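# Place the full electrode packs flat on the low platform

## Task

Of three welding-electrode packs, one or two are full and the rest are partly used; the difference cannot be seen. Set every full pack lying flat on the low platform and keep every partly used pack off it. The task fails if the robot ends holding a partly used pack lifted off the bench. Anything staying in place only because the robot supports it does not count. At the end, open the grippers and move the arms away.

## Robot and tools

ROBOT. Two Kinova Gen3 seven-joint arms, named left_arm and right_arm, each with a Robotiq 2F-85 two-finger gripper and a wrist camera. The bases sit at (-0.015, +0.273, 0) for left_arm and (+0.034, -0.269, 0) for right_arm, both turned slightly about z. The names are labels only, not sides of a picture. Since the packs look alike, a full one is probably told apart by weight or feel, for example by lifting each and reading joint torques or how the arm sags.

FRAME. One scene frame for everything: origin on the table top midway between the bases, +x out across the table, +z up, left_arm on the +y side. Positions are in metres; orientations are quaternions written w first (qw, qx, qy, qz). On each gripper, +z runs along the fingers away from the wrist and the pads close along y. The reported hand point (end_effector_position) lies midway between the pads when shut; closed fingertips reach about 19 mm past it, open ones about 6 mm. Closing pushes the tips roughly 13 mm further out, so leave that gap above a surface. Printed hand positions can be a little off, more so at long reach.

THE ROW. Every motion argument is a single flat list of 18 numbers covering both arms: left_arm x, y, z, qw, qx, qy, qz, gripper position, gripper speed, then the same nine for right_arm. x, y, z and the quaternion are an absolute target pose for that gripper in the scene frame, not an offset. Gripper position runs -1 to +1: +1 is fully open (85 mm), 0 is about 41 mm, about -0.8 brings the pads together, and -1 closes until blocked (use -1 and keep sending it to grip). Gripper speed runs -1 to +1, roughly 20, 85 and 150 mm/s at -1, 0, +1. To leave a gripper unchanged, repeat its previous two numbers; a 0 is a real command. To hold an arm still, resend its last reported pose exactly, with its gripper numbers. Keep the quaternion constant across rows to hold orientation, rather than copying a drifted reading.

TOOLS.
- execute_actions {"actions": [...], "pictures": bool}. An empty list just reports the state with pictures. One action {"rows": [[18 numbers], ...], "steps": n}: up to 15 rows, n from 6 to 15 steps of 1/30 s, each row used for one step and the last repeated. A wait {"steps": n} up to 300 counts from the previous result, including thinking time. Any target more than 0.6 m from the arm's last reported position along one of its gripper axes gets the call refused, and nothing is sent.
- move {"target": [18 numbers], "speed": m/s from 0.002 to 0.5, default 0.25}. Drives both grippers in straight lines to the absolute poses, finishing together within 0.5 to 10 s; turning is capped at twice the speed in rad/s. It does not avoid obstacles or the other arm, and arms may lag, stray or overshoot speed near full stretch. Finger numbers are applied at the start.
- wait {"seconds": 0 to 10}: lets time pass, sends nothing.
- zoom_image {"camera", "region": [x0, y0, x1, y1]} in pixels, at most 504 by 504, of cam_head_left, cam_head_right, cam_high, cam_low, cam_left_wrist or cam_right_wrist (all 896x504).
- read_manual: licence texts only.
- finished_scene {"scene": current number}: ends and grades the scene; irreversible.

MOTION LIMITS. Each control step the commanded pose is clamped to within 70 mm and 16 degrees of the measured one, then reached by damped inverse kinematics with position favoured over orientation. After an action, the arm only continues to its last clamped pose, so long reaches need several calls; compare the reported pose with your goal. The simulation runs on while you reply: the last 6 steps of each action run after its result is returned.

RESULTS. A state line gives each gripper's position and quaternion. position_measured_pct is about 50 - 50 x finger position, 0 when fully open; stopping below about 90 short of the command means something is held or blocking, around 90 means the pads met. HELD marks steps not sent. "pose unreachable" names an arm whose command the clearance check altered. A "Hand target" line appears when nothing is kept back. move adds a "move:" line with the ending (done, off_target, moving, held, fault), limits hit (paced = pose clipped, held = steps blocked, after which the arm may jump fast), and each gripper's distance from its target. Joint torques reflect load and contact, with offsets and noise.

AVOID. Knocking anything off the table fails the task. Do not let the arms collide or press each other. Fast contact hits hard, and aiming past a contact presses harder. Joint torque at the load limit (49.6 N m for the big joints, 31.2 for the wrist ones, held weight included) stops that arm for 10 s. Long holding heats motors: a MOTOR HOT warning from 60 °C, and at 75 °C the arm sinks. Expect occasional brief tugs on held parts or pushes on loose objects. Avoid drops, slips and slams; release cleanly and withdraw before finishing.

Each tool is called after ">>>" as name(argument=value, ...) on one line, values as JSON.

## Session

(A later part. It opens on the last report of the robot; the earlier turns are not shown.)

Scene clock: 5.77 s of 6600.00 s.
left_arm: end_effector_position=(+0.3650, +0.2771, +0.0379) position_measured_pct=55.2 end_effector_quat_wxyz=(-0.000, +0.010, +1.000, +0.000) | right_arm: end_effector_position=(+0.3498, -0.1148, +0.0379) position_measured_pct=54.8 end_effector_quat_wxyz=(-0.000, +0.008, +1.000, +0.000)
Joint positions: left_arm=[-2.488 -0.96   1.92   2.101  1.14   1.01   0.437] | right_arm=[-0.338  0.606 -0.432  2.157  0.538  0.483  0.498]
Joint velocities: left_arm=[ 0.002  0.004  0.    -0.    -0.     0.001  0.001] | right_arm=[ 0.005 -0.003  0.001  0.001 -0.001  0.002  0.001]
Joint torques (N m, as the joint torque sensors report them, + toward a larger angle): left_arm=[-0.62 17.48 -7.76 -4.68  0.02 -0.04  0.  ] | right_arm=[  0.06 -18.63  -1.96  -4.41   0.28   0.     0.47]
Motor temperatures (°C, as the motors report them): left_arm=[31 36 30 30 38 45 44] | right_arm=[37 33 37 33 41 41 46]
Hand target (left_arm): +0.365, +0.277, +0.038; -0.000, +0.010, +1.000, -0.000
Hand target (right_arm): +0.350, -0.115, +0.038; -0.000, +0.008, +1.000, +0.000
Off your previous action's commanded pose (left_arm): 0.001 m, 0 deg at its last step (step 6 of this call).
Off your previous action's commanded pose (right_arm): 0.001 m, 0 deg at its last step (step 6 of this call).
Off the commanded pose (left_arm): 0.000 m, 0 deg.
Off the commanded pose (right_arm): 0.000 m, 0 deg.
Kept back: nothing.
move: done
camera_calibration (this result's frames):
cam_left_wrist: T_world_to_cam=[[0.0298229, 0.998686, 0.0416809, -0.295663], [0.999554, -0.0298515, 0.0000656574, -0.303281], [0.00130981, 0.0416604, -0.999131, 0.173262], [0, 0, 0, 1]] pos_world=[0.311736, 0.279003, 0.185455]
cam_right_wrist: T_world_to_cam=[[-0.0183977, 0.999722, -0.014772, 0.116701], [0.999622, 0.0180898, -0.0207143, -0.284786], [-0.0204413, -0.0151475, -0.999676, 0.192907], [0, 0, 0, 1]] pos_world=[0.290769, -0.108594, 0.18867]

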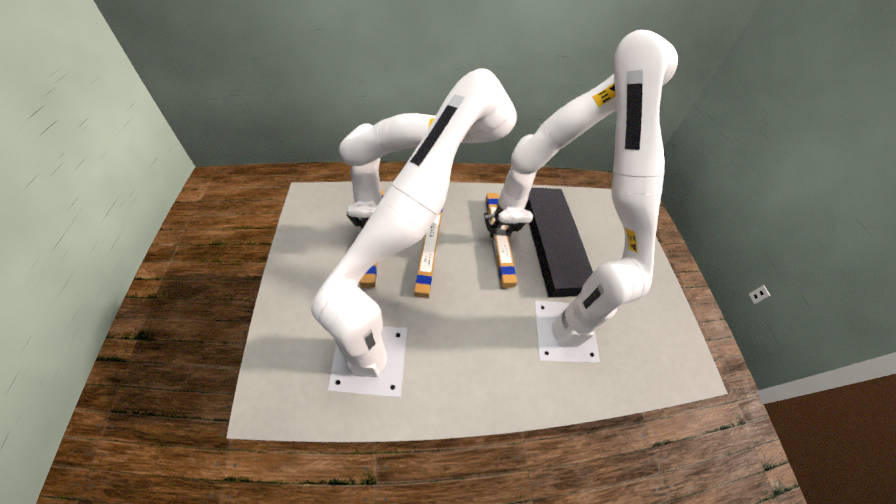

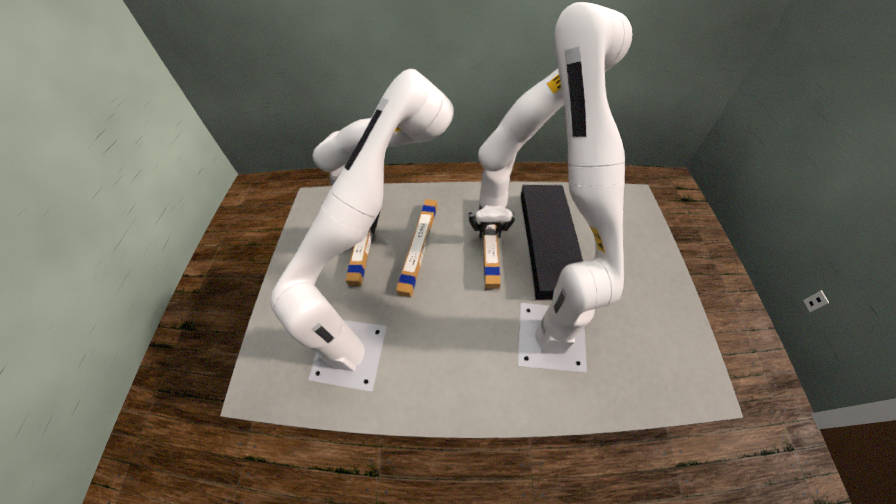

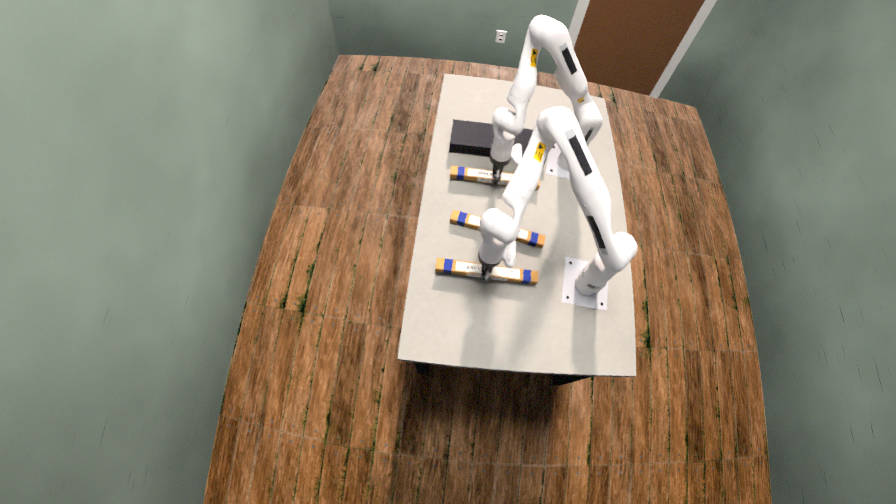

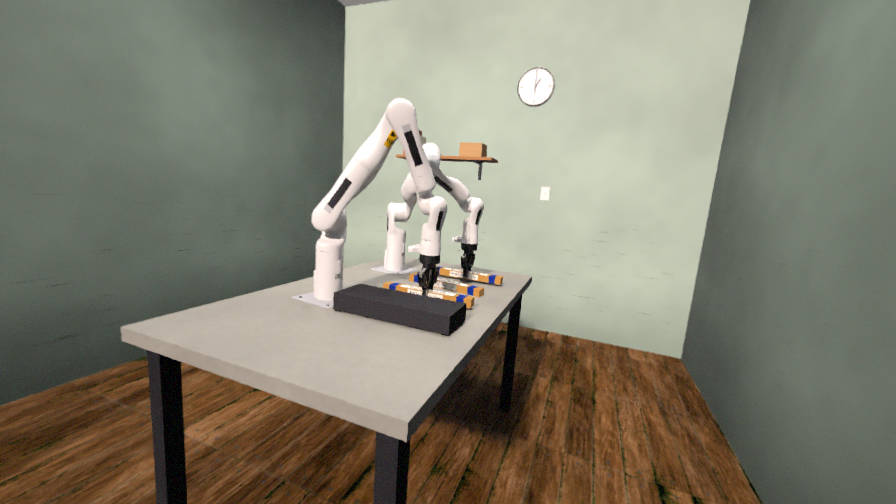

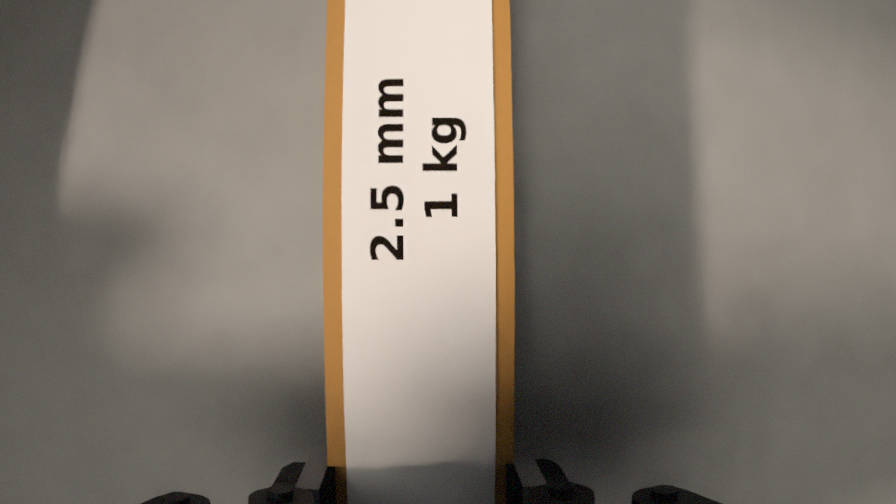

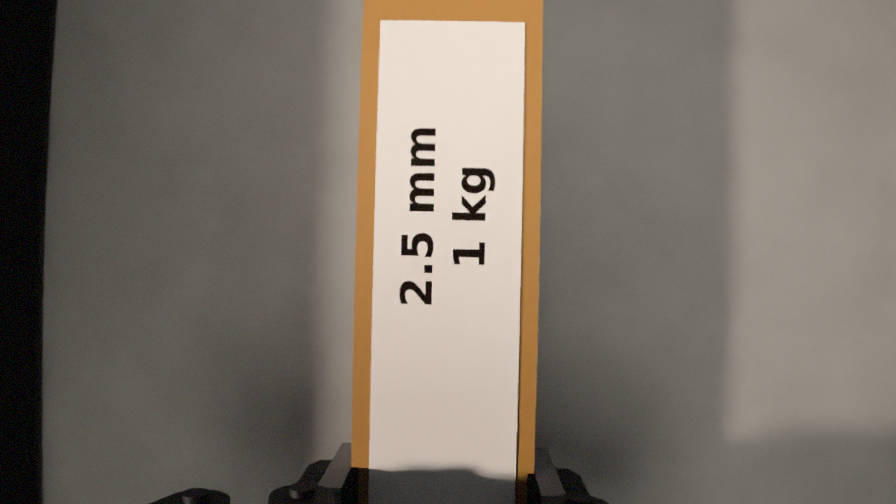

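>>> move(target=[0.365,0.277,0.11,0,0,1,0,-1,1,0.35,-0.125,0.11,0,0.008,1,0,-1,1])

>>> move(target=[0.365,0.277,0.11,0,0,1,0,-1,1,0.345,-0.335,0.1,0,0.008,1,0,-1,1], speed=0.3)

>>> move(target=[0.365,0.277,0.11,0,0,1,0,-1,1,0.345,-0.335,0.086,0,0.008,1,0,-1,1], speed=0.03)

Scene clock: 6.93 s of 6600.00 s.
left_arm: end_effector_position=(+0.3651, +0.2769, +0.1100) position_measured_pct=55.2 end_effector_quat_wxyz=(-0.000, +0.000, +1.000, -0.000) | right_arm: end_effector_position=(+0.3497, -0.1247, +0.1099) position_measured_pct=54.8 end_effector_quat_wxyz=(-0.000, +0.008, +1.000, +0.000)
Joint positions: left_arm=[-2.406 -0.837  1.768  2.04   0.94   1.123  0.588] | right_arm=[-0.199  0.439 -0.566  2.102  0.363  0.695  0.681]
Joint velocities: left_arm=[ 0.003  0.001 -0.001  0.     0.     0.    -0.   ] | right_arm=[ 0.003 -0.004  0.     0.    -0.004  0.    -0.001]
Joint torques (N m, as the joint torque sensors report them, + toward a larger angle): left_arm=[-0.22 15.84 -8.06 -7.03 -0.16  0.08  0.13] | right_arm=[  0.29 -16.75  -1.89  -6.74   0.28   0.01   0.42]
Motor temperatures (°C, as the motors report them): left_arm=[31 36 30 30 38 45 44] | right_arm=[37 33 37 33 41 41 46]
Hand target (left_arm): +0.365, +0.277, +0.110; -0.000, +0.000, +1.000, -0.000
Hand target (right_arm): +0.350, -0.125, +0.110; -0.000, +0.008, +1.000, +0.000
Off the commanded pose (left_arm): 0.000 m, 0 deg.
Off the commanded pose (right_arm): 0.000 m, 0 deg.
Kept back: nothing.
move: done
camera_calibration (this result's frames):
cam_left_wrist: T_world_to_cam=[[0.0102343, 0.999088, 0.0414638, -0.291384], [0.999948, -0.0102406, -0.0000586135, -0.30899], [0.000366056, 0.0414622, -0.99914, 0.245633], [0, 0, 0, 1]] pos_world=[0.311866, 0.277769, 0.257486]
cam_right_wrist: T_world_to_cam=[[-0.018602, 0.999723, -0.0144404, 0.127734], [0.999614, 0.018298, -0.0209003, -0.282975], [-0.0206302, -0.0148236, -0.999677, 0.264862], [0, 0, 0, 1]] pos_world=[0.290706, -0.118594, 0.260706]

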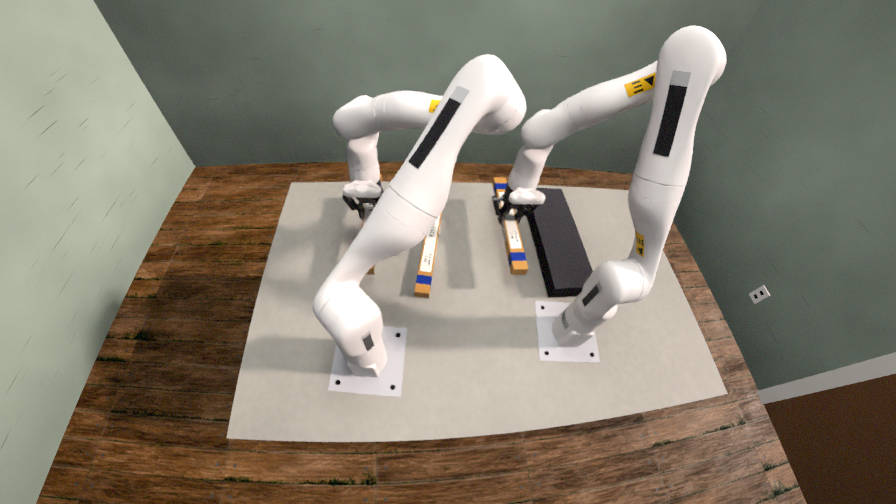

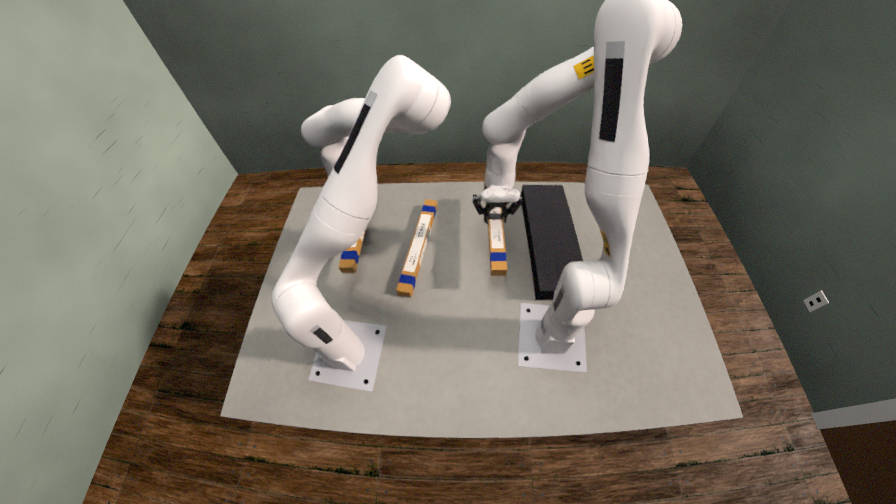

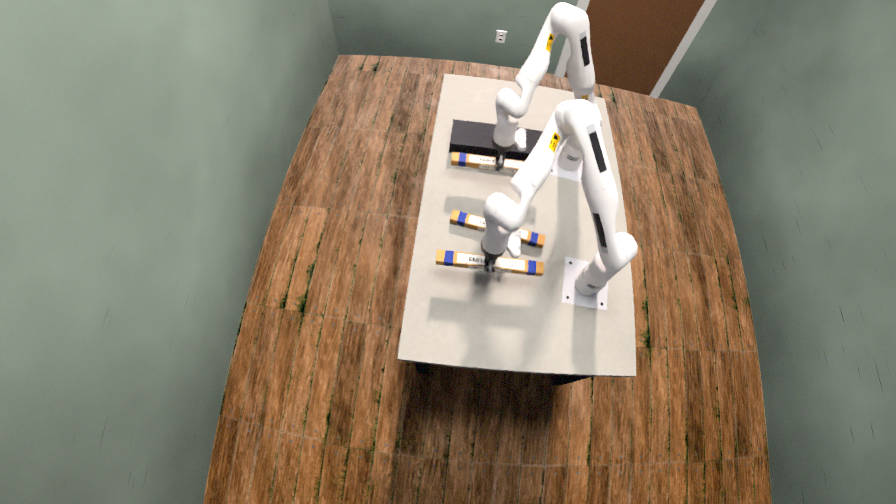

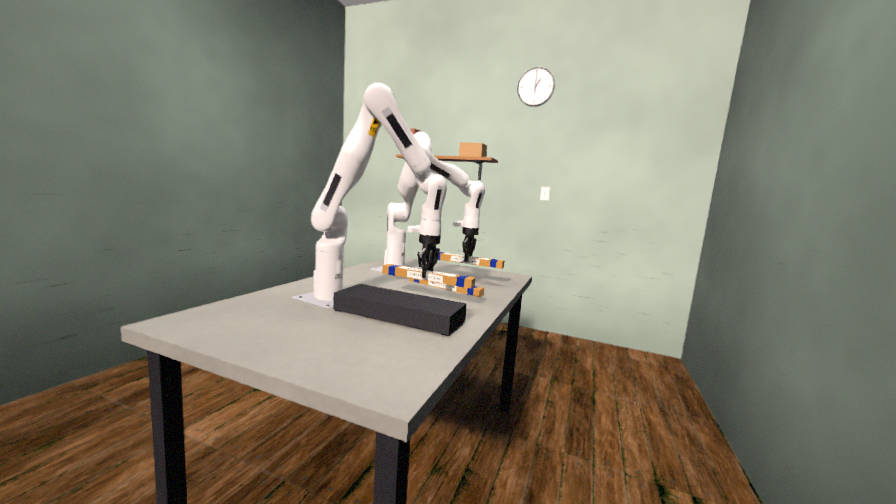

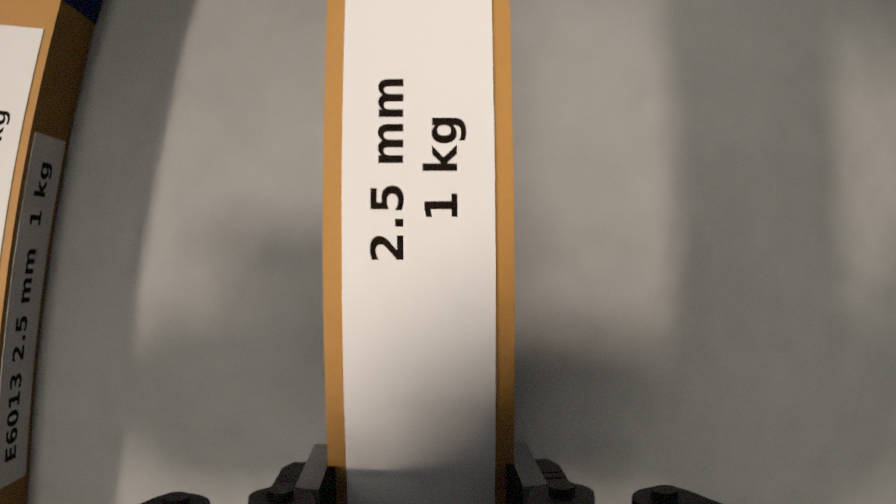

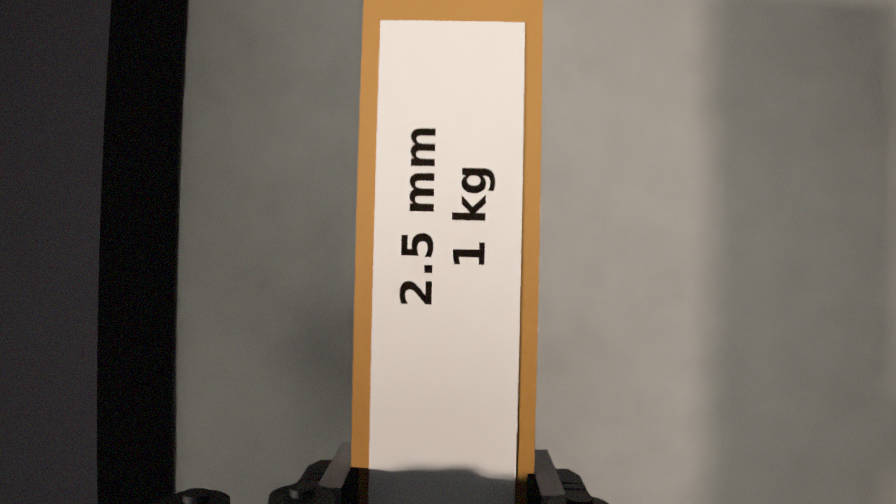

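Scene clock: 8.17 s of 6600.00 s.
left_arm: end_effector_position=(+0.3650, +0.2770, +0.1100) position_measured_pct=55.2 end_effector_quat_wxyz=(+0.000, +0.000, +1.000, +0.000) | right_arm: end_effector_position=(+0.3454, -0.3345, +0.1001) position_measured_pct=54.8 end_effector_quat_wxyz=(+0.001, +0.007, +1.000, -0.000)
Joint positions: left_arm=[-2.405 -0.836  1.768  2.041  0.94   1.123  0.588] | right_arm=[ 0.402  0.404 -0.516  2.206  0.348  0.608  1.319]
Joint velocities: left_arm=[ 0.    -0.001  0.001  0.    -0.     0.     0.   ] | right_arm=[ 0.014  0.003  0.012  0.003 -0.006  0.002  0.007]
Joint torques (N m, as the joint torque sensors report them, + toward a larger angle): left_arm=[-0.39 15.92 -7.85 -7.15 -0.24  0.23  0.14] | right_arm=[  0.43 -15.67  -1.4   -5.86   0.04  -0.01   0.6 ]
Motor temperatures (°C, as the motors report them): left_arm=[31 36 30 30 38 45 44] | right_arm=[37 33 37 33 41 41 46]
Hand target (left_arm): +0.365, +0.277, +0.110; +0.000, +0.000, +1.000, +0.000
Hand target (right_arm): +0.345, -0.335, +0.100; +0.000, +0.008, +1.000, -0.000
Off the commanded pose (left_arm): 0.000 m, 0 deg.
Off the commanded pose (right_arm): 0.001 m, 0 deg.
Kept back: nothing.
move: done
camera_calibration (this result's frames):
cam_left_wrist: T_world_to_cam=[[0.0100532, 0.999088, 0.0414991, -0.291416], [0.999949, -0.0100721, 0.000247828, -0.308937], [0.000665585, 0.0414945, -0.999139, 0.245558], [0, 0, 0, 1]] pos_world=[0.311687, 0.27785, 0.257517]
cam_right_wrist: T_world_to_cam=[[-0.0197708, 0.999682, -0.015671, 0.33776], [0.999631, 0.0194733, -0.0189139, -0.274848], [-0.0186027, -0.0160392, -0.999698, 0.25077], [0, 0, 0, 1]] pos_world=[0.28609, -0.328278, 0.250789]

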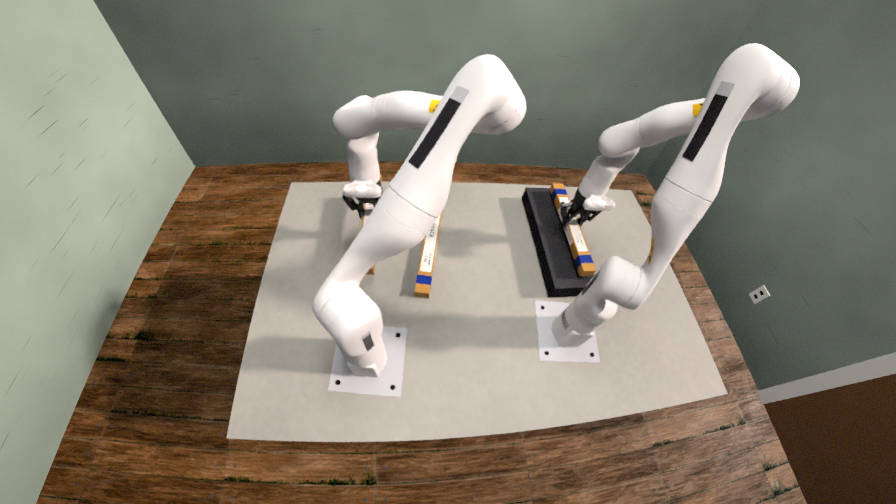

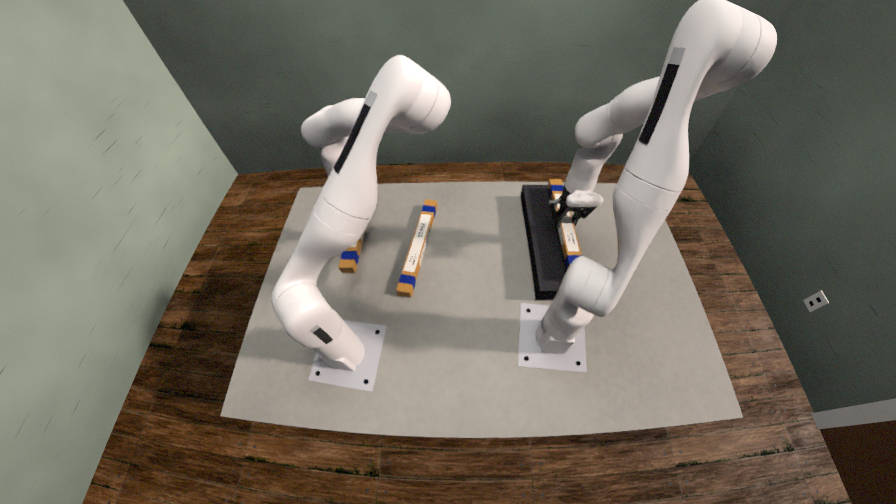

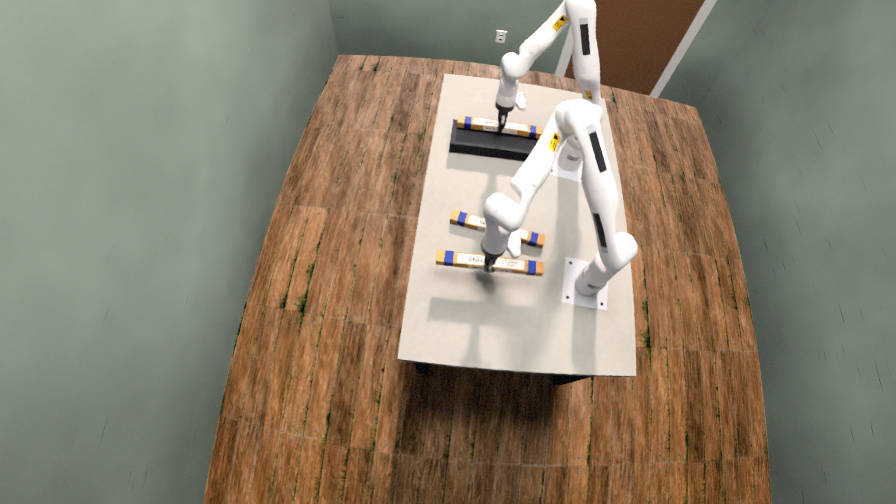

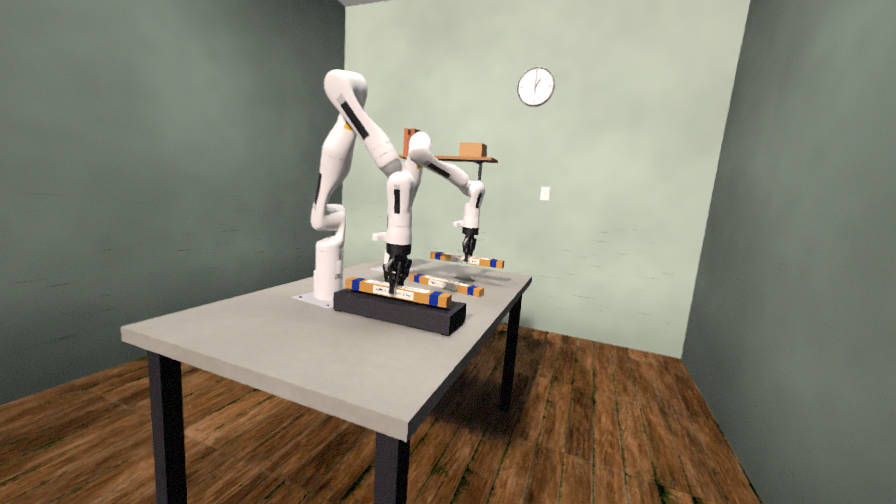

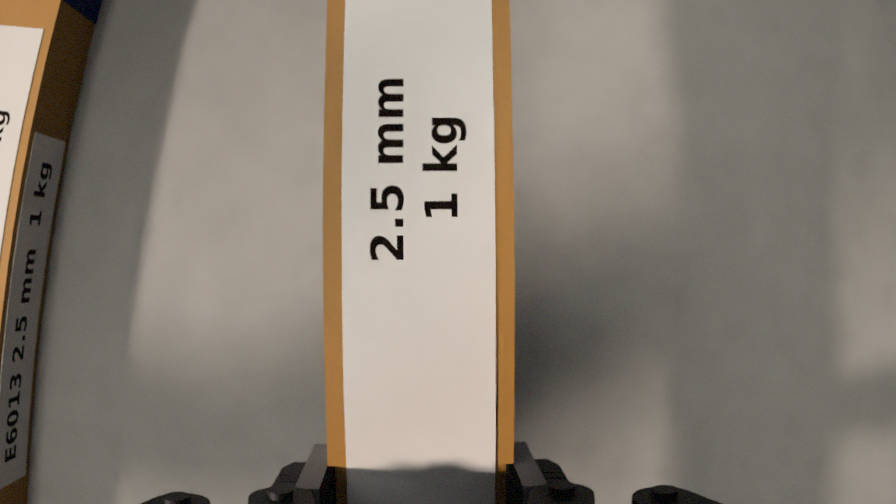

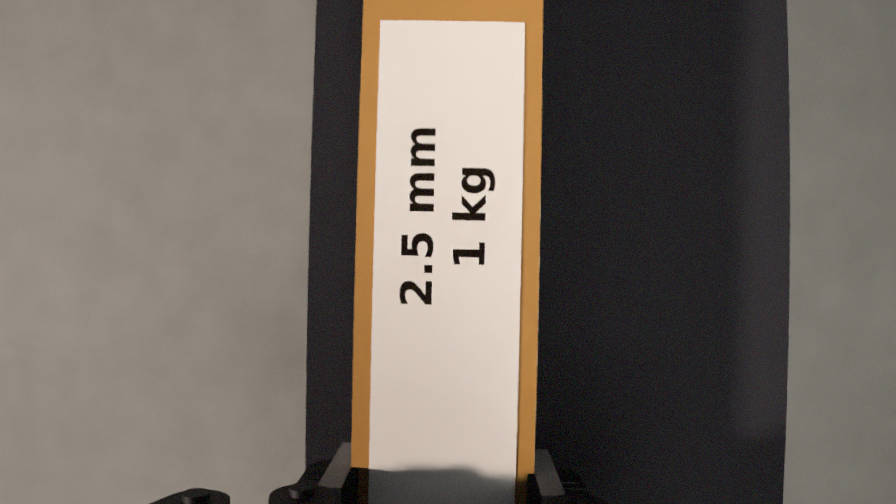

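Scene clock: 8.90 s of 6600.00 s.
left_arm: end_effector_position=(+0.3650, +0.2770, +0.1100) position_measured_pct=55.2 end_effector_quat_wxyz=(+0.000, +0.000, +1.000, -0.000) | right_arm: end_effector_position=(+0.3450, -0.3352, +0.0861) position_measured_pct=54.8 end_effector_quat_wxyz=(+0.000, +0.008, +1.000, -0.000)
Joint positions: left_arm=[-2.405 -0.836  1.768  2.041  0.94   1.123  0.588] | right_arm=[ 0.379  0.437 -0.488  2.222  0.383  0.561  1.286]
Joint velocities: left_arm=[ 0.     0.001 -0.    -0.    -0.    -0.001 -0.   ] | right_arm=[-0.003  0.004 -0.001  0.001  0.001 -0.    -0.   ]
Joint torques (N m, as the joint torque sensors report them, + toward a larger angle): left_arm=[-0.68 15.78 -7.88 -7.04 -0.1   0.14  0.01] | right_arm=[  0.01 -15.97  -1.53  -5.5    0.13   0.15   0.35]
Motor temperatures (°C, as the motors report them): left_arm=[31 36 30 30 38 45 44] | right_arm=[37 33 37 33 41 41 46]
Hand target (left_arm): +0.365, +0.277, +0.110; +0.000, -0.000, +1.000, +0.000
Hand target (right_arm): +0.345, -0.335, +0.086; -0.000, +0.008, +1.000, -0.000
Off the commanded pose (left_arm): 0.000 m, 0 deg.
Off the commanded pose (right_arm): 0.000 m, 0 deg.
Kept back: nothing.
move: done
camera_calibration (this result's frames):
cam_left_wrist: T_world_to_cam=[[0.0100532, 0.999088, 0.0414986, -0.291416], [0.999949, -0.0100721, 0.000245395, -0.308935], [0.000663148, 0.041494, -0.999139, 0.245559], [0, 0, 0, 1]] pos_world=[0.311687, 0.277849, 0.257516]
cam_right_wrist: T_world_to_cam=[[-0.0173763, 0.999734, -0.0151435, 0.337337], [0.999653, 0.017071, -0.0200579, -0.27547], [-0.019794, -0.0154868, -0.999684, 0.237329], [0, 0, 0, 1]] pos_world=[0.285934, -0.32887, 0.236837]

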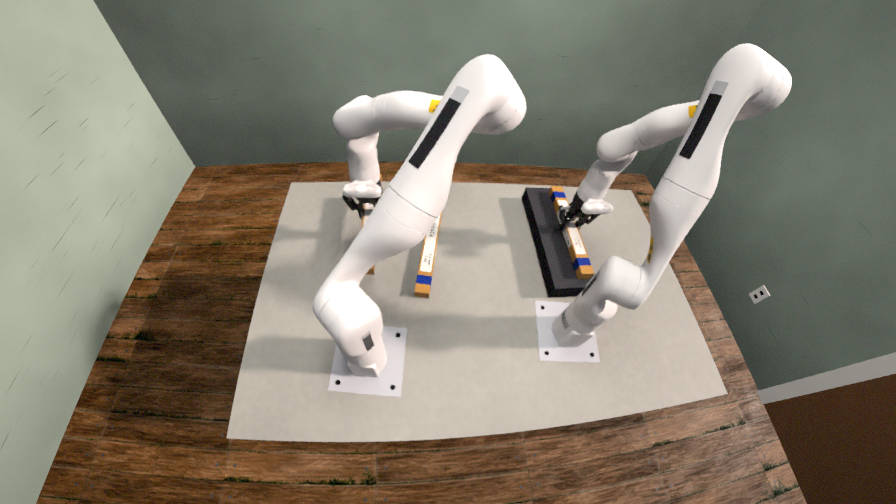

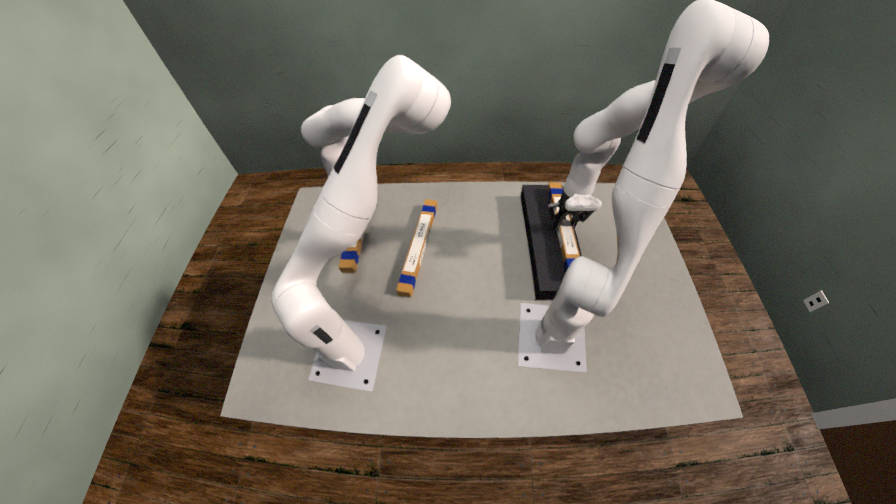

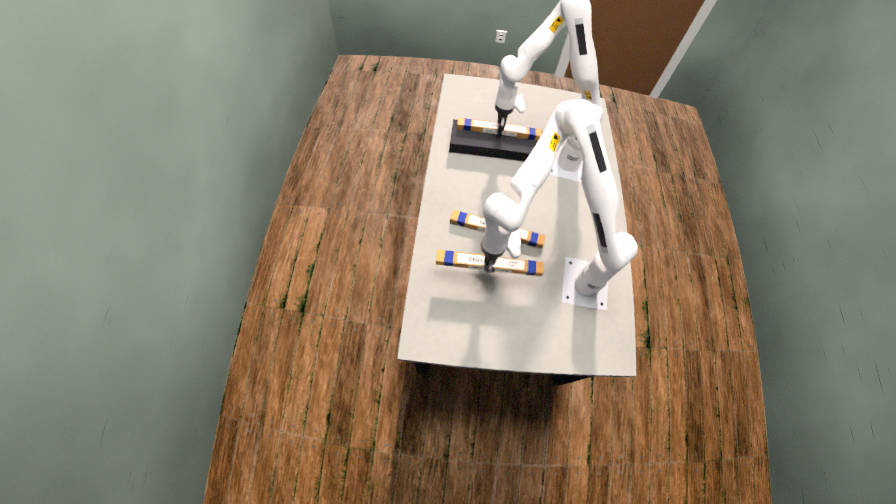

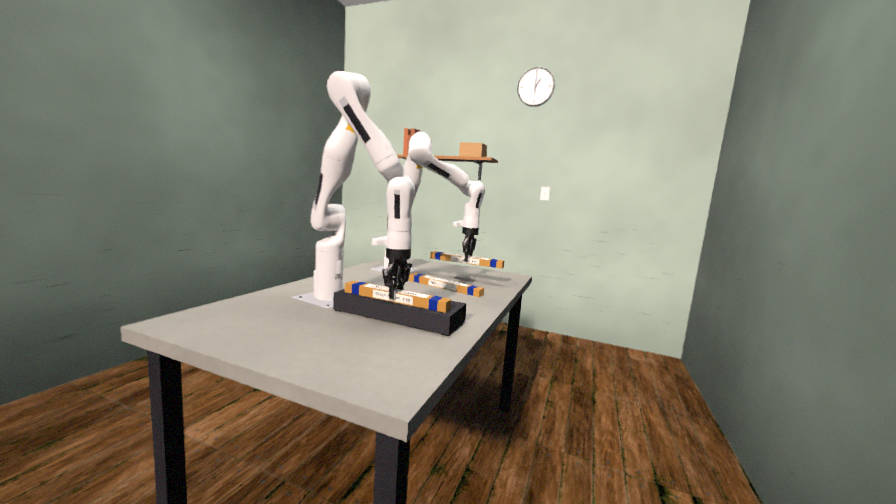

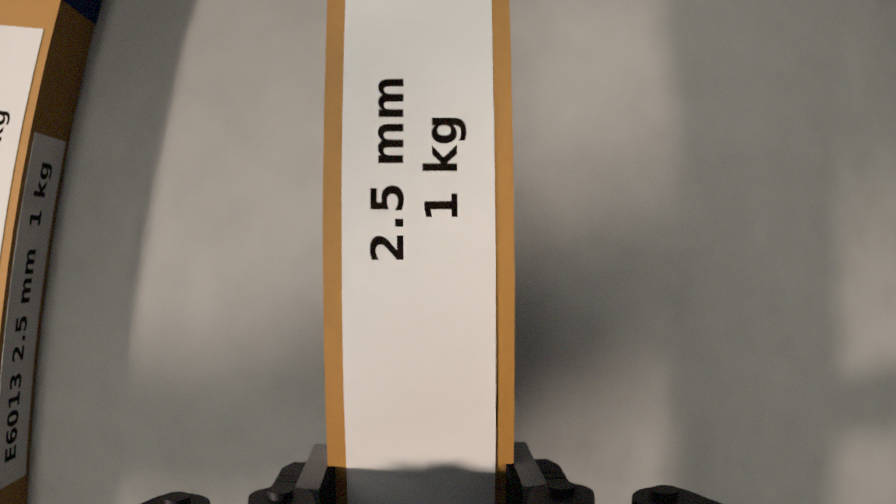

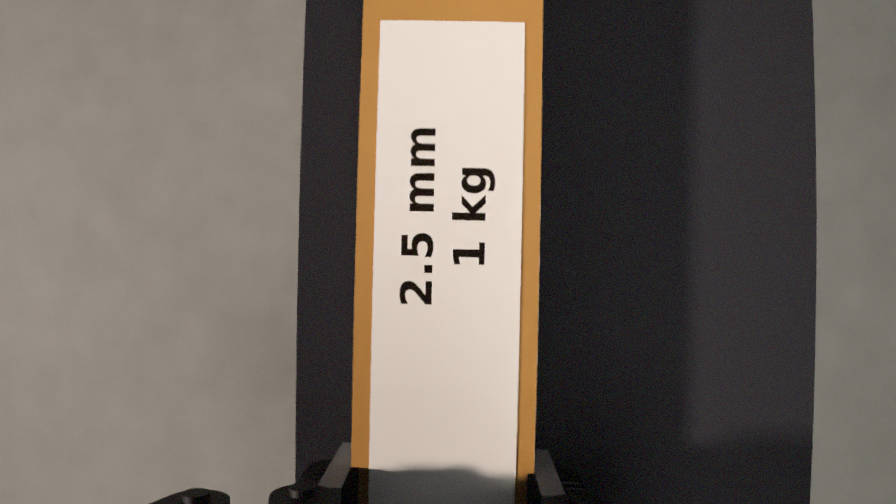

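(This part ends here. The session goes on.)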